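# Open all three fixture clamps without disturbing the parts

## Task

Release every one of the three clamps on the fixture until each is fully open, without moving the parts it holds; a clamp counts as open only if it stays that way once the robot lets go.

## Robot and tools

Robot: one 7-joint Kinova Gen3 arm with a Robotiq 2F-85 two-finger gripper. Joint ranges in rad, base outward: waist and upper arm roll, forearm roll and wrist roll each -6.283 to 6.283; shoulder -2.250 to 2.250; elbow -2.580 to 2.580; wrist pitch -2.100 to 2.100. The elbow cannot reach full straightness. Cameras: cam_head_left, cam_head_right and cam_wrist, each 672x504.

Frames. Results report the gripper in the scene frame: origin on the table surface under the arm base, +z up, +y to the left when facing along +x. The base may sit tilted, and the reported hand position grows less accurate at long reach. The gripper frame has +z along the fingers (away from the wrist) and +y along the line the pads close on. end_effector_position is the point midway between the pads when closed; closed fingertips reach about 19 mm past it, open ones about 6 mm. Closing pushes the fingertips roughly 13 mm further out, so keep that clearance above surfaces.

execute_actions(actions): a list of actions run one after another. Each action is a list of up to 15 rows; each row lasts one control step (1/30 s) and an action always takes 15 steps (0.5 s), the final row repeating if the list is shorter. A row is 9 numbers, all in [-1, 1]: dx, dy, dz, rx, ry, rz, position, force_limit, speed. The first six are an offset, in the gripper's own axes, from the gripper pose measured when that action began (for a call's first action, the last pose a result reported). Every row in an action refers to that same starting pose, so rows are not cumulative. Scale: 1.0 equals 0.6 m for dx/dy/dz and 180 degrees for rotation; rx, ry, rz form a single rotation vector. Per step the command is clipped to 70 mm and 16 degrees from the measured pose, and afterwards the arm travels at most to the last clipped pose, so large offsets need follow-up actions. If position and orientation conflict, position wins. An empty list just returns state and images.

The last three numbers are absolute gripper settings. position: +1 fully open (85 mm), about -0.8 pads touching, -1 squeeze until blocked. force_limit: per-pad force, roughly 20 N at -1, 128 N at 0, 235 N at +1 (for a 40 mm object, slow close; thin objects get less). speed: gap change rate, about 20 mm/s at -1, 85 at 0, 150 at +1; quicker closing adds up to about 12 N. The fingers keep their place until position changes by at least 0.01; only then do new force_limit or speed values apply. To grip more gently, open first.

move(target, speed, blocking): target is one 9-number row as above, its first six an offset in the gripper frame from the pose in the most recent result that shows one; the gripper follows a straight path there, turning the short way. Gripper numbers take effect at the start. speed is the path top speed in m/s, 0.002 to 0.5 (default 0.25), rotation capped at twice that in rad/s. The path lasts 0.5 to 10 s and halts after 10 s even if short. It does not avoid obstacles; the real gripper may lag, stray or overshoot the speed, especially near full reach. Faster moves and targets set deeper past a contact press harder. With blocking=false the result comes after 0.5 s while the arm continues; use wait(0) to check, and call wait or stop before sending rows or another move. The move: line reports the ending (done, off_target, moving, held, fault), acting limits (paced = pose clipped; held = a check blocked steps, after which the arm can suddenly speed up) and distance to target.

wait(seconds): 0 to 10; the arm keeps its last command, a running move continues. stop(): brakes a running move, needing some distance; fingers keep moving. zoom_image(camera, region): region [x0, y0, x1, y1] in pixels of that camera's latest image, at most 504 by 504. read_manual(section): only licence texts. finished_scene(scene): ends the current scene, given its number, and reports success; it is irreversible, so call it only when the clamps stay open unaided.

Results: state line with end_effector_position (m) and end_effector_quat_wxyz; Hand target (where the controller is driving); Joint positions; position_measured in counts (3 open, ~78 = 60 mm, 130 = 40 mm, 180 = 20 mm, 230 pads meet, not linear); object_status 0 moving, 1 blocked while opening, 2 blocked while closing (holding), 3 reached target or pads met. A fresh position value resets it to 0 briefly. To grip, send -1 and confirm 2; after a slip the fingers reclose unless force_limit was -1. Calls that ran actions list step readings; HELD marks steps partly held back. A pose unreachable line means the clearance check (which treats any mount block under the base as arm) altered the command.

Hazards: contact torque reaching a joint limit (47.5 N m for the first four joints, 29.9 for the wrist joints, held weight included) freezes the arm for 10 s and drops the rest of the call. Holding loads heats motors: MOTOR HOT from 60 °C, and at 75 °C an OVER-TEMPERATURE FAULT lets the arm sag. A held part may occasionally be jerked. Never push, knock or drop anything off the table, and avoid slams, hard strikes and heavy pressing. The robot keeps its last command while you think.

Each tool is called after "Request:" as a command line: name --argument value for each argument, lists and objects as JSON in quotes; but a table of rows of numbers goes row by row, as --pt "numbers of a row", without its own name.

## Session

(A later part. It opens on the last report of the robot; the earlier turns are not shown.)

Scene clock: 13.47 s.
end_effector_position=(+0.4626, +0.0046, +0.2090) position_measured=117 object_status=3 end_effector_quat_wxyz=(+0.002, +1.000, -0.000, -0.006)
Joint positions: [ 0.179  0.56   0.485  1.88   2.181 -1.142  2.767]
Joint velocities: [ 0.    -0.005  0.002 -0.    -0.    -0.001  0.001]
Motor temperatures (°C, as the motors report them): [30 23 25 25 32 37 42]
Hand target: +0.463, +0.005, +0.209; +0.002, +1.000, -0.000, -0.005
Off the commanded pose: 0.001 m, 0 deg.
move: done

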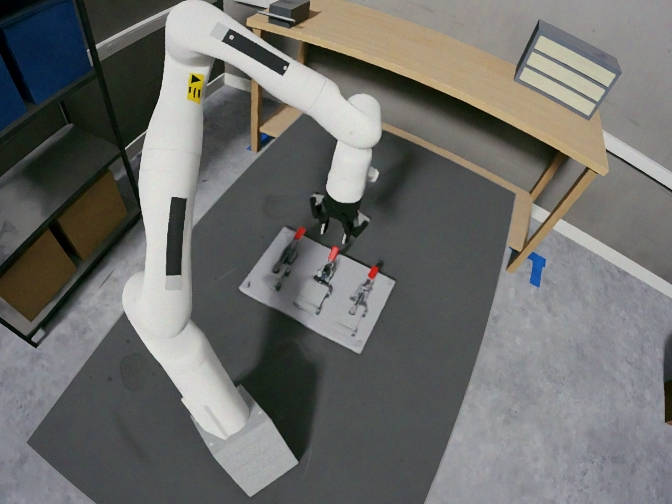

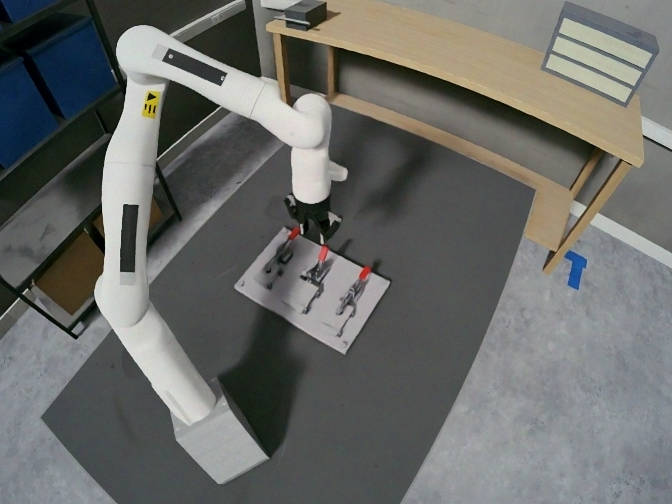

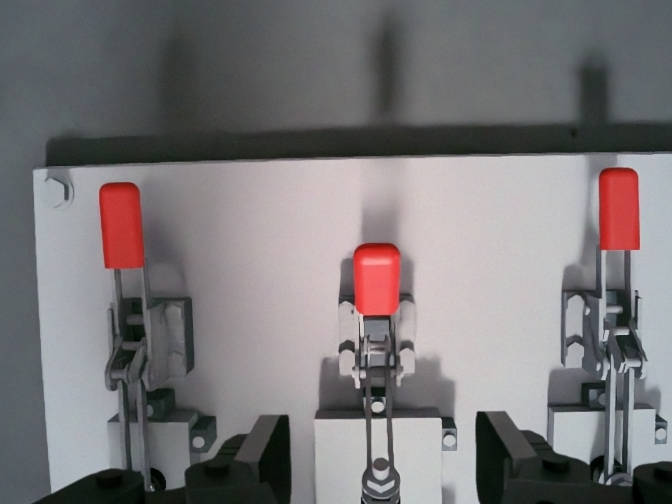

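Request:
move --target '[0.11,0,0.12,0,0,0,-1,-0.4,0.5]'

Request:
move --target '[0,0,0.095,0,0,0,-1,-0.4,0]' --speed 0.15

Request:
move --target '[-0.07,0,-0.01,0,0,0,-1,-0.4,0]' --speed 0.04

Request:
zoom_image --camera "cam_head_left" --region '[260, 190, 400, 310]'

Request:
zoom_image --camera "cam_head_right" --region '[260, 190, 400, 310]'

Scene clock: 14.57 s.
end_effector_position=(+0.5279, +0.0044, +0.1366) position_measured=231 object_status=3 end_effector_quat_wxyz=(+0.002, +1.000, -0.000, -0.005)
Joint positions: [ 0.108  0.728  0.421  1.721  2.08  -1.077  2.686]
Joint velocities: [ 0.     0.005 -0.001 -0.001  0.     0.001 -0.001]
Motor temperatures (°C, as the motors report them): [30 23 25 25 32 37 42]
Hand target: +0.528, +0.004, +0.136; +0.002, +1.000, -0.000, -0.006
Off the commanded pose: 0.000 m, 0 deg.
move: done

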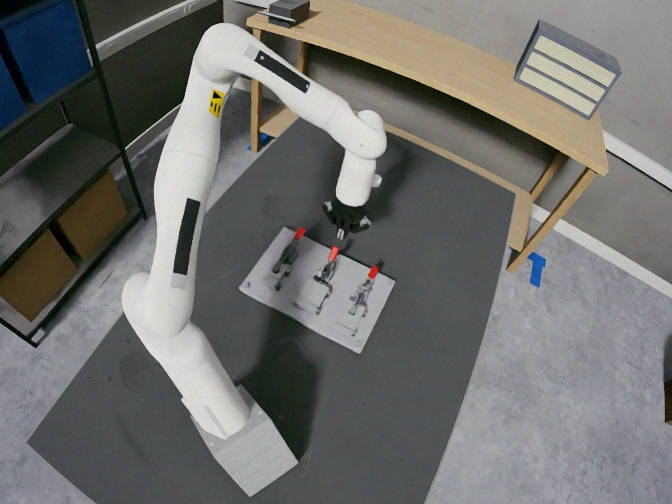

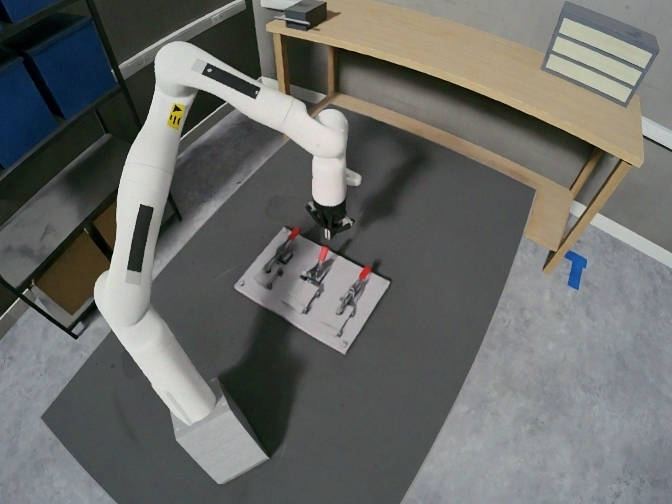

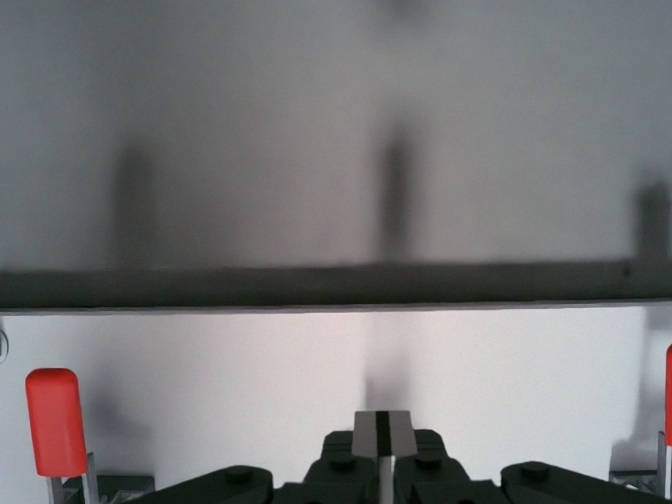

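Scene clock: 15.30 s.
end_effector_position=(+0.5275, +0.0041, +0.0800) position_measured=231 object_status=3 end_effector_quat_wxyz=(+0.002, +1.000, -0.000, -0.005)
Joint positions: [ 0.075  0.811  0.368  1.74   1.986 -0.978  2.743]
Joint velocities: [-0.     0.005 -0.001 -0.     0.001  0.001 -0.002]
Motor temperatures (°C, as the motors report them): [30 23 25 25 32 37 42]
Hand target: +0.527, +0.004, +0.080; +0.002, +1.000, -0.000, -0.005
Off the commanded pose: 0.000 m, 0 deg.
move: done

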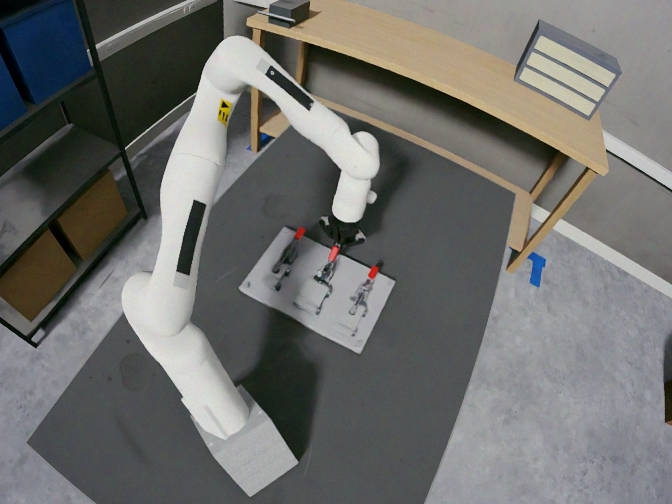

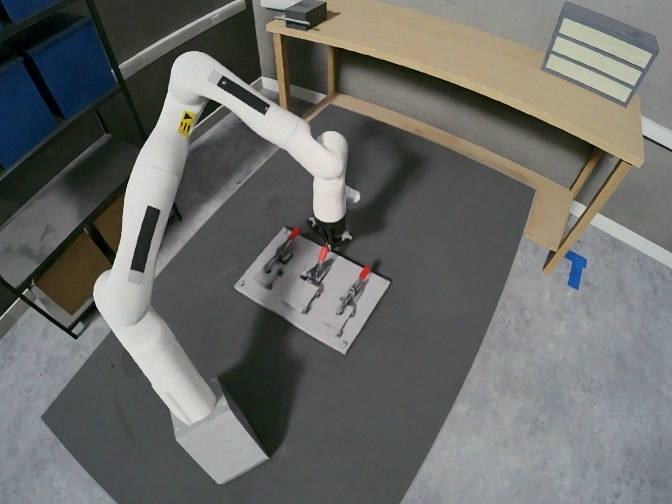

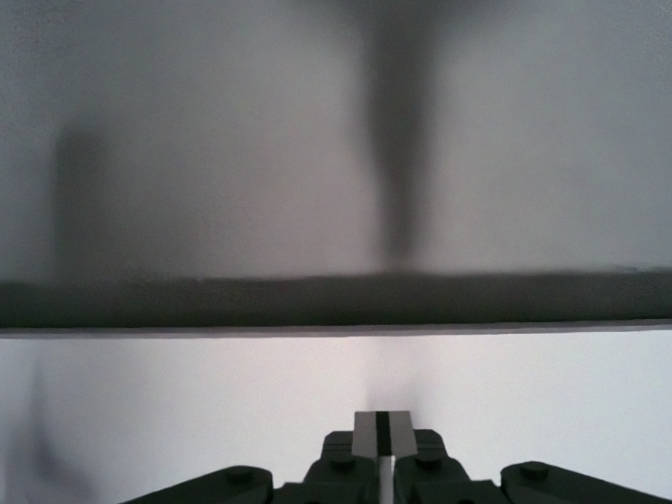

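Scene clock: 16.60 s.
end_effector_position=(+0.4874, +0.0042, +0.0867) position_measured=231 object_status=3 end_effector_quat_wxyz=(+0.002, +1.000, +0.000, -0.003)
Joint positions: [ 0.099  0.765  0.354  1.88   1.948 -0.932  2.861]
Joint velocities: [ 0.    -0.003  0.002  0.002 -0.    -0.001  0.002]
Motor temperatures (°C, as the motors report them): [30 23 25 25 32 37 42]
Hand target: +0.486, +0.004, +0.086; +0.002, +1.000, -0.000, -0.005
Off the commanded pose: 0.002 m, 0 deg.
move: done

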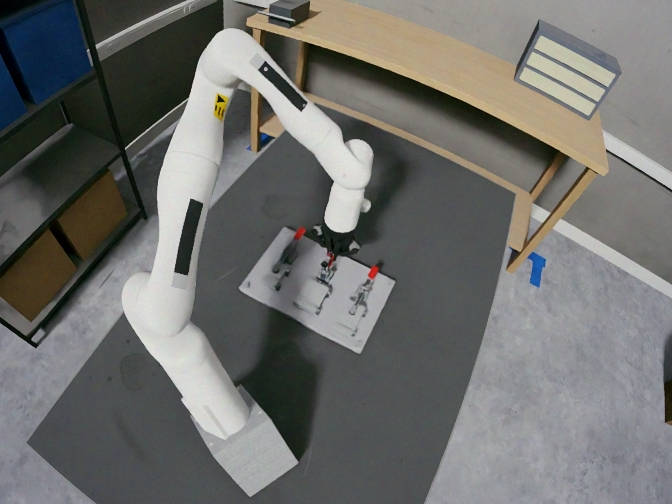

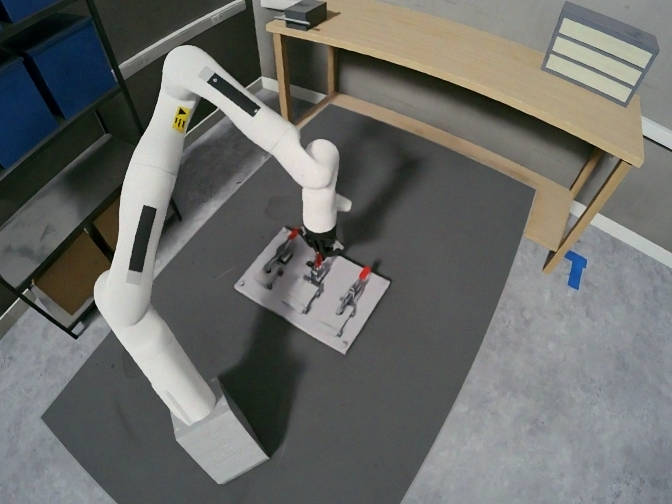

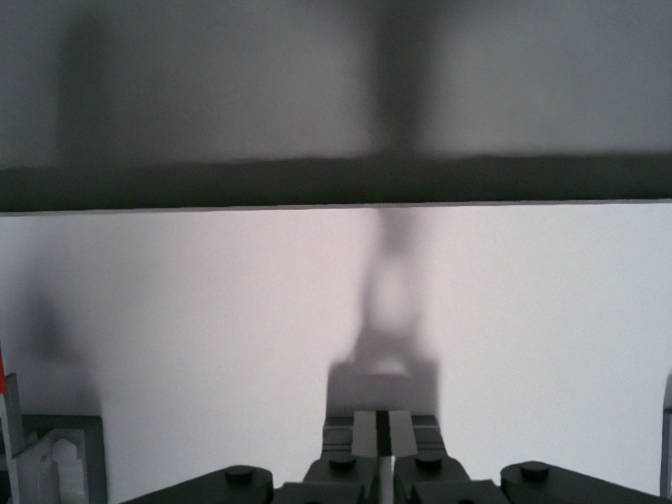

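Region (260, 190, 400, 310) of cam_head_left's 672x504 image, scaled by 3.600, with more detail than that image has; it fills the top 432 rows of this view, and the rest is white.

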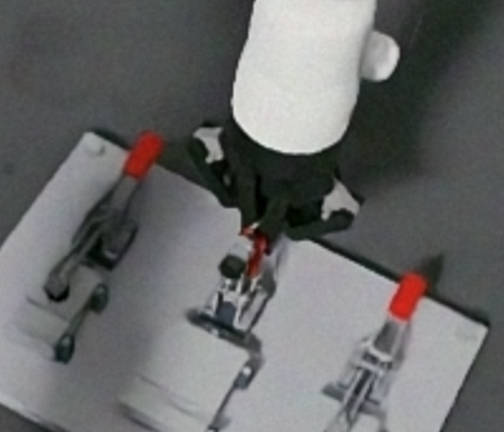

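Region (260, 190, 400, 310) of cam_head_right's 672x504 image, scaled by 3.600, with more detail than that image has; it fills the top 432 rows of this view, and the rest is white.

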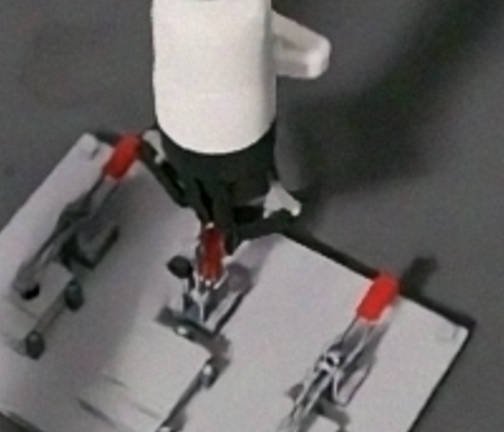

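Working; 2 mm lag suggests near the stop. A little more push to confirm.

Request:
move --target '[-0.01,0,0,0,0,0,-1,-0.4,0]' --speed 0.02

Scene clock: 17.43 s.
end_effector_position=(+0.4872, +0.0044, +0.0881) position_measured=231 object_status=3 end_effector_quat_wxyz=(+0.003, +1.000, +0.003, +0.002)
Joint positions: [ 0.102  0.758  0.352  1.893  1.935 -0.924  2.88 ]
Joint velocities: [-0.002 -0.001  0.003  0.001 -0.002 -0.002  0.001]
Motor temperatures (°C, as the motors report them): [30 23 25 25 32 37 42]
Hand target: +0.481, +0.004, +0.087; +0.002, +1.000, +0.000, -0.003
Off the commanded pose: 0.006 m, 1 deg.
move: off_target

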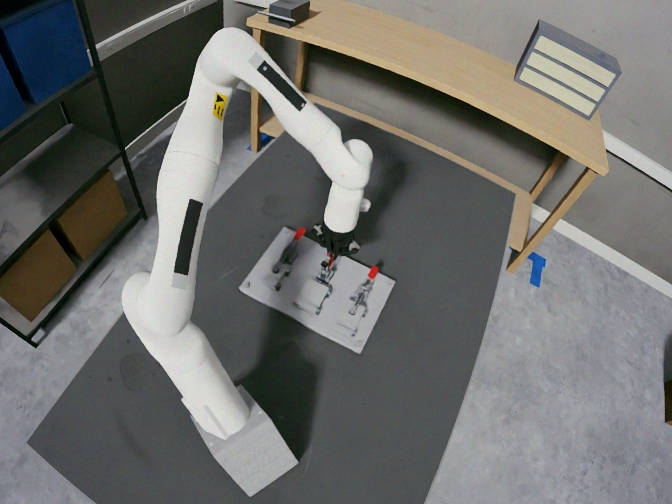

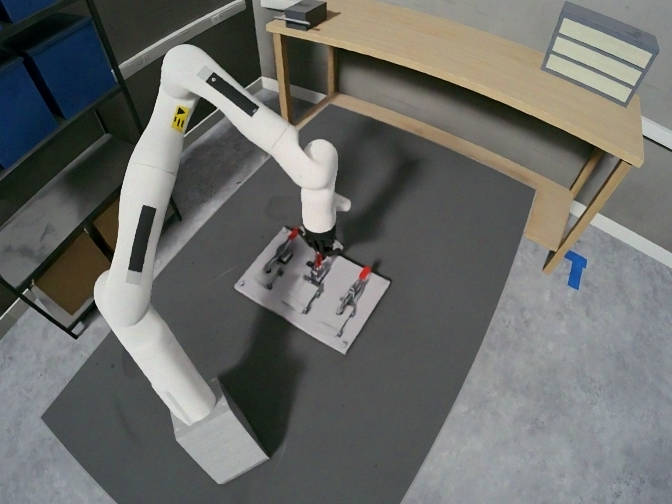

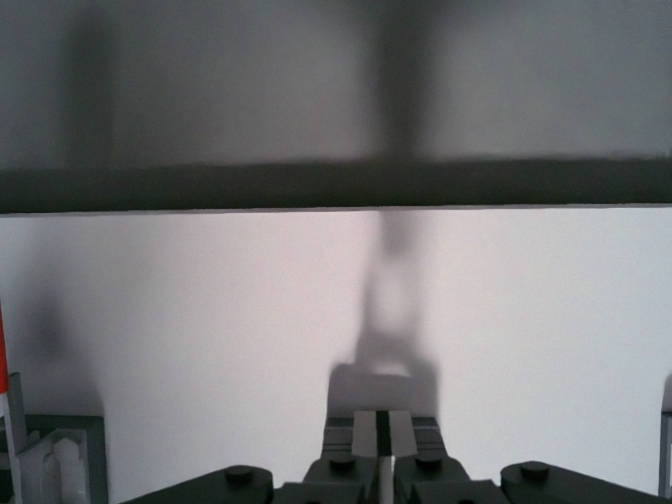

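Request:
move --target '[0.045,0.198,-0.025,0,0,0,0.1,-0.4,-0.3]' --speed 0.2

Scene clock: 18.57 s.
end_effector_position=(+0.5158, -0.1135, +0.1045) position_measured=117 object_status=0 end_effector_quat_wxyz=(+0.004, +1.000, +0.003, +0.002)
Joint positions: [ 0.292  0.954  0.389  1.613  2.015 -1.076  2.902]
Joint velocities: [ 0.006  0.009  0.001 -0.002 -0.    -0.001 -0.   ]
Motor temperatures (°C, as the motors report them): [30 23 25 25 32 37 42]
Hand target: +0.515, -0.114, +0.104; +0.003, +1.000, +0.003, +0.002
Off the commanded pose: 0.001 m, 0 deg.
move: done

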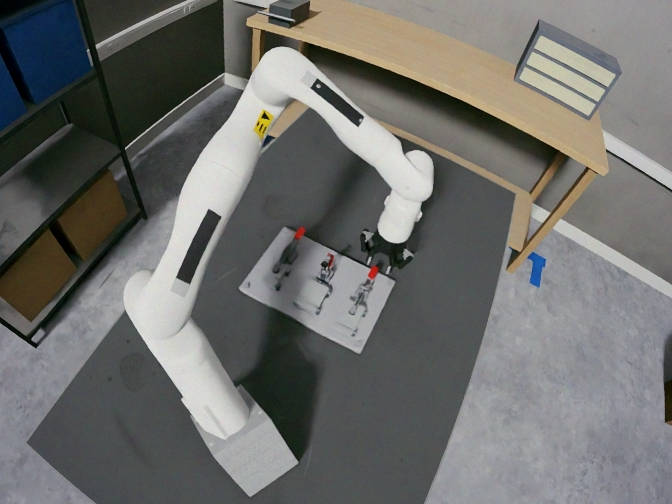

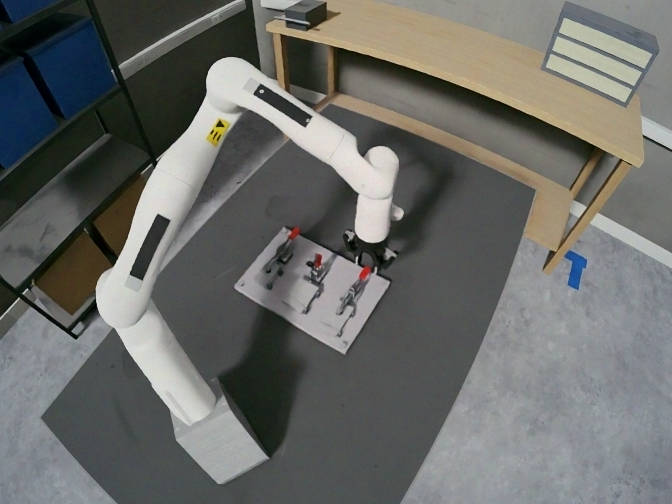

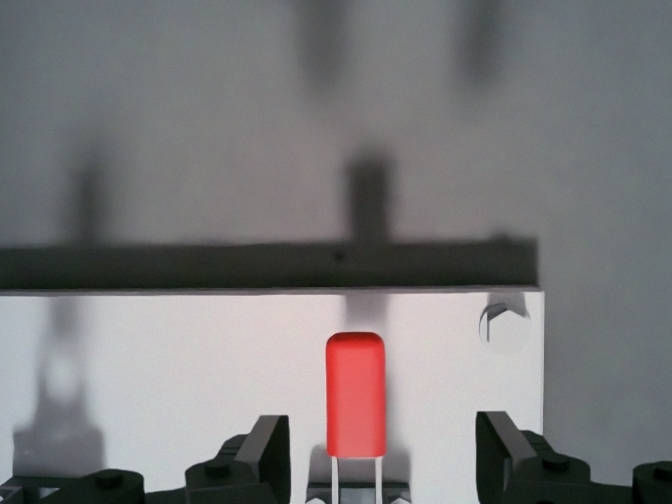

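Request:
move --target '[0,-0.014,0.103,0,0,0,0.1,-0.4,0]' --speed 0.12

Request:
move --target '[0,0,0,0,0,0,-1,-0.4,0]'

Scene clock: 19.70 s.
end_effector_position=(+0.5161, -0.1057, +0.0429) position_measured=117 object_status=3 end_effector_quat_wxyz=(+0.004, +1.000, +0.003, +0.003)
Joint positions: [ 0.243  1.03   0.332  1.63   1.922 -0.973  2.945]
Joint velocities: [-0.     0.004 -0.001 -0.     0.001  0.001  0.   ]
Motor temperatures (°C, as the motors report them): [30 24 25 25 32 37 42]
Hand target: +0.516, -0.106, +0.043; +0.004, +1.000, +0.003, +0.002
Off the commanded pose: 0.000 m, 0 deg.
move: done

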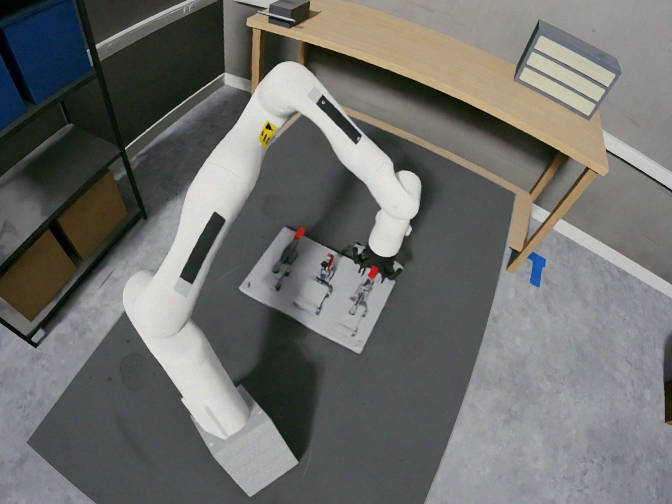

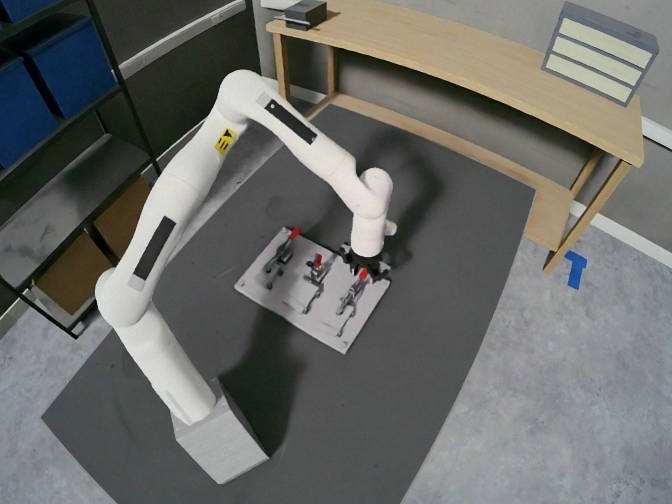

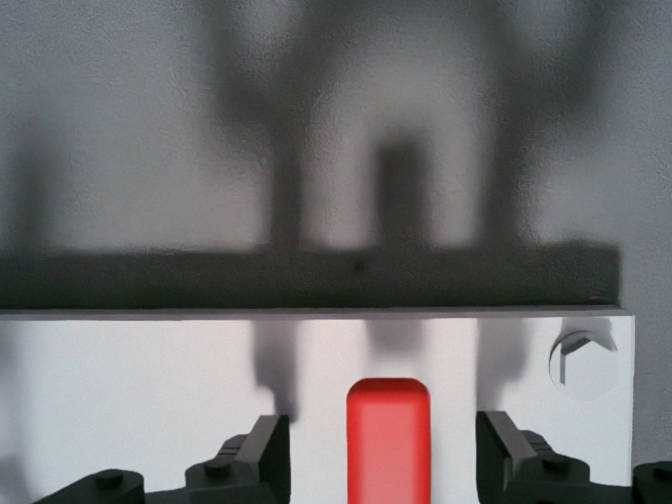

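Scene clock: 20.30 s.
end_effector_position=(+0.5161, -0.1066, +0.0432) position_measured=189 object_status=2 end_effector_quat_wxyz=(+0.004, +1.000, +0.003, +0.003)
Joint positions: [ 0.243  1.03   0.333  1.63   1.922 -0.972  2.944]
Joint velocities: [ 0.001  0.    -0.001 -0.     0.     0.001  0.   ]
Motor temperatures (°C, as the motors report them): [30 24 25 25 32 37 42]
Hand target: +0.516, -0.106, +0.043; +0.004, +1.000, +0.003, +0.003
Off the commanded pose: 0.001 m, 0 deg.
move: done

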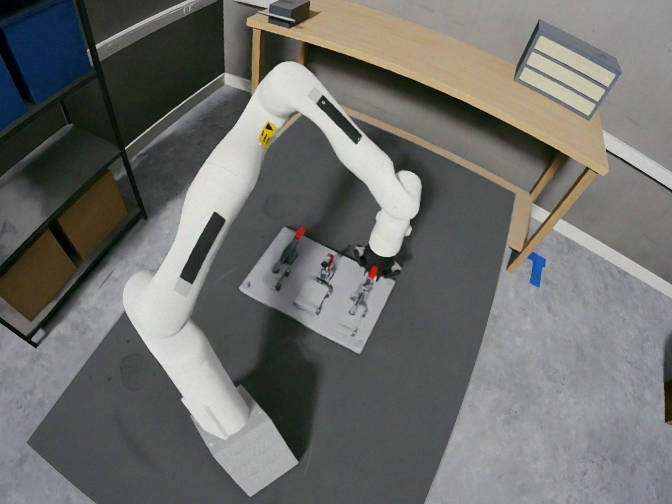

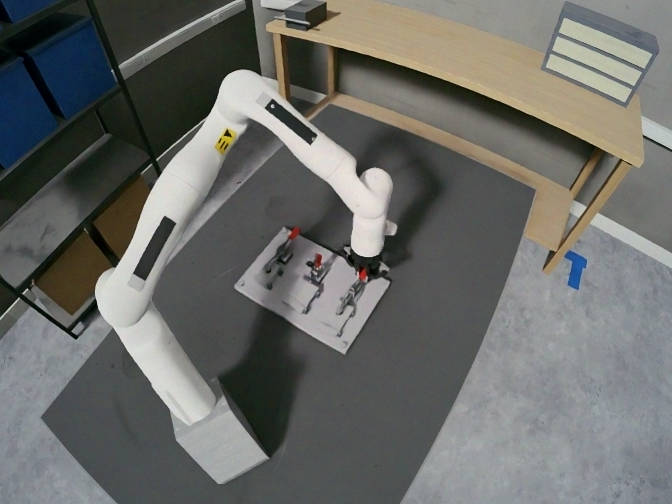

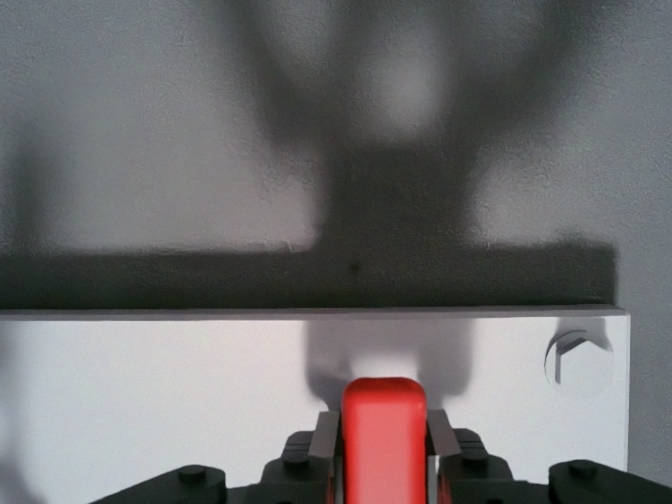

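Request:
move --target '[-0.012,0,-0.033,0,0,0,-1,-0.4,0]' --speed 0.04

Request:
zoom_image --camera "cam_head_left" --region '[290, 210, 430, 330]'

Request:
zoom_image --camera "cam_head_right" --region '[290, 210, 430, 330]'

Scene clock: 21.17 s.
end_effector_position=(+0.5075, -0.1065, +0.0591) position_measured=189 object_status=2 end_effector_quat_wxyz=(+0.004, +1.000, +0.002, +0.001)
Joint positions: [ 0.259  1.002  0.343  1.656  1.944 -0.988  2.951]
Joint velocities: [ 0.002 -0.001 -0.003  0.     0.002  0.002 -0.002]
Motor temperatures (°C, as the motors report them): [30 24 25 25 32 37 42]
Hand target: +0.509, -0.106, +0.063; +0.004, +1.000, +0.003, +0.003
Off the commanded pose: 0.004 m, 0 deg.
move: off_target

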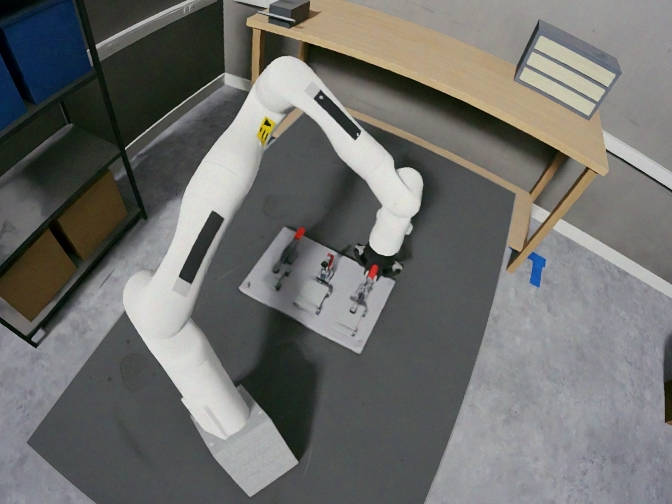

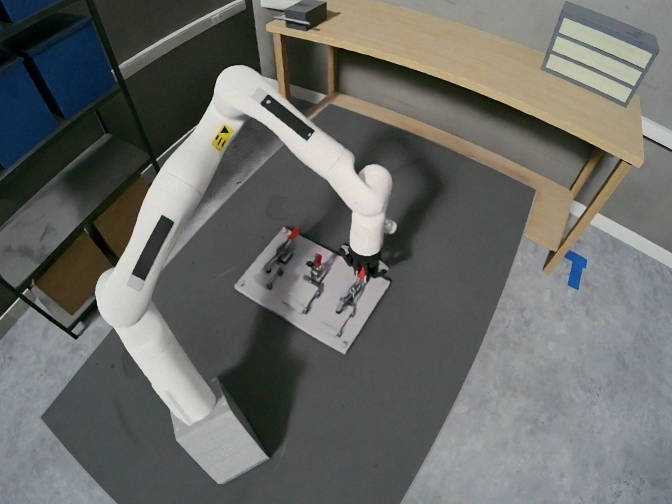

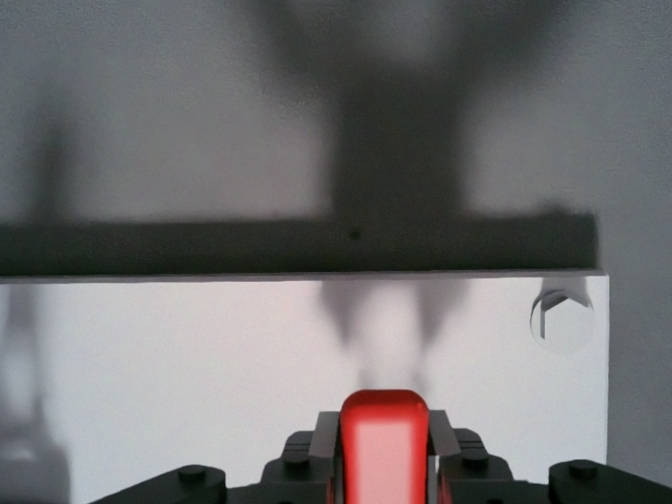

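Region (290, 210, 430, 330) of cam_head_left's 672x504 image, scaled by 3.600, with more detail than that image has; it fills the top 432 rows of this view, and the rest is white.

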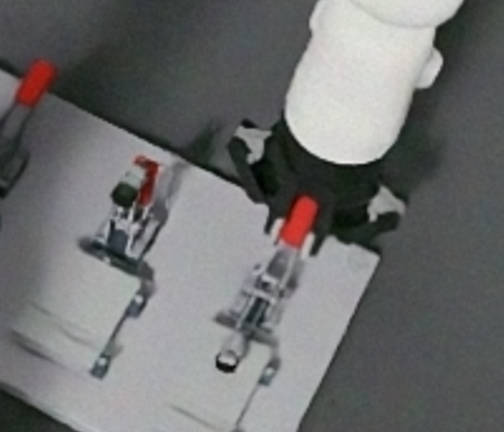

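Region (290, 210, 430, 330) of cam_head_right's 672x504 image, scaled by 3.600, with more detail than that image has; it fills the top 432 rows of this view, and the rest is white.

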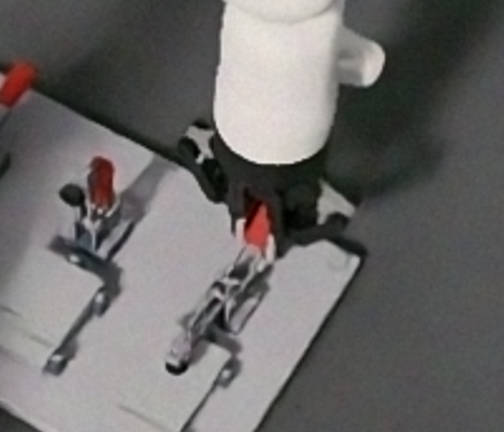

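Request:
move --target '[-0.025,0,-0.025,0,0,0,-1,-0.4,0]' --speed 0.04

Request:
zoom_image --camera "cam_head_left" --region '[290, 210, 430, 330]'

Scene clock: 22.03 s.
end_effector_position=(+0.4936, -0.1065, +0.0703) position_measured=189 object_status=2 end_effector_quat_wxyz=(+0.004, +1.000, +0.001, +0.001)
Joint positions: [ 0.276  0.976  0.346  1.702  1.948 -0.988  2.985]
Joint velocities: [ 0.001 -0.001 -0.002  0.001  0.     0.001 -0.001]
Motor temperatures (°C, as the motors report them): [30 24 25 25 32 37 42]
Hand target: +0.492, -0.106, +0.074; +0.004, +1.000, +0.002, +0.001
Off the commanded pose: 0.004 m, 0 deg.
move: off_target

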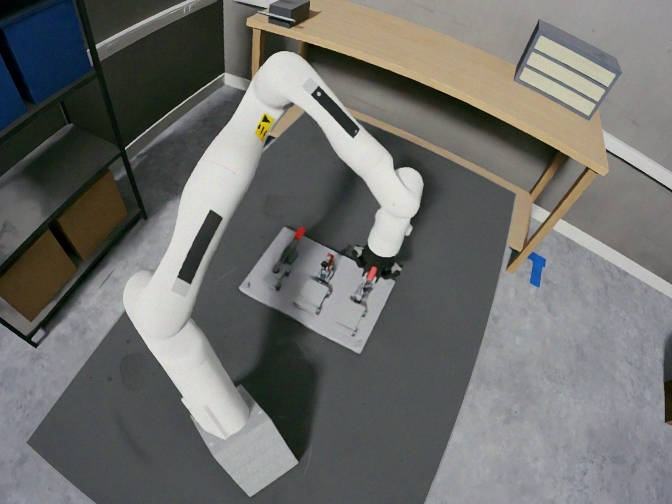

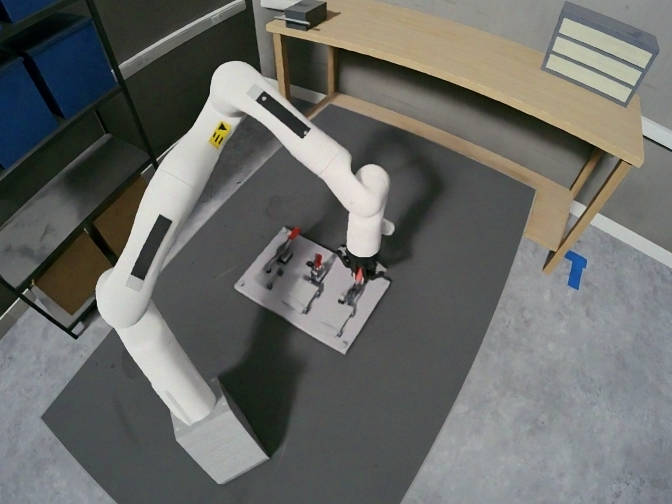

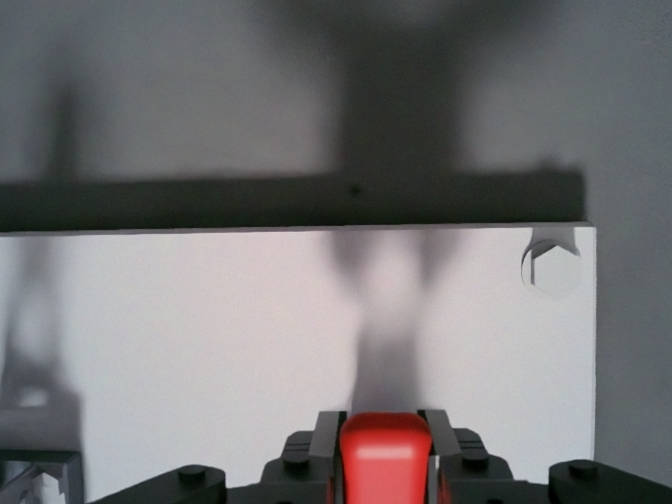

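Region (290, 210, 430, 330) of cam_head_left's 672x504 image, scaled by 3.600, with more detail than that image has; it fills the top 432 rows of this view, and the rest is white.

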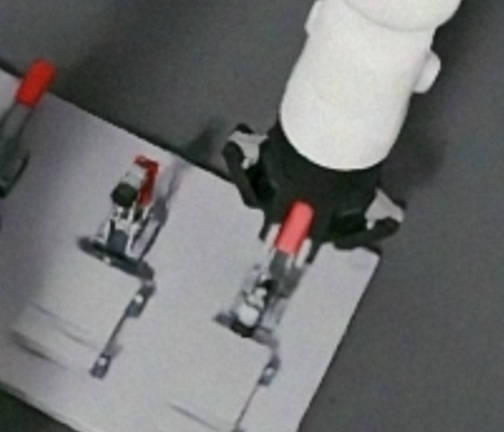

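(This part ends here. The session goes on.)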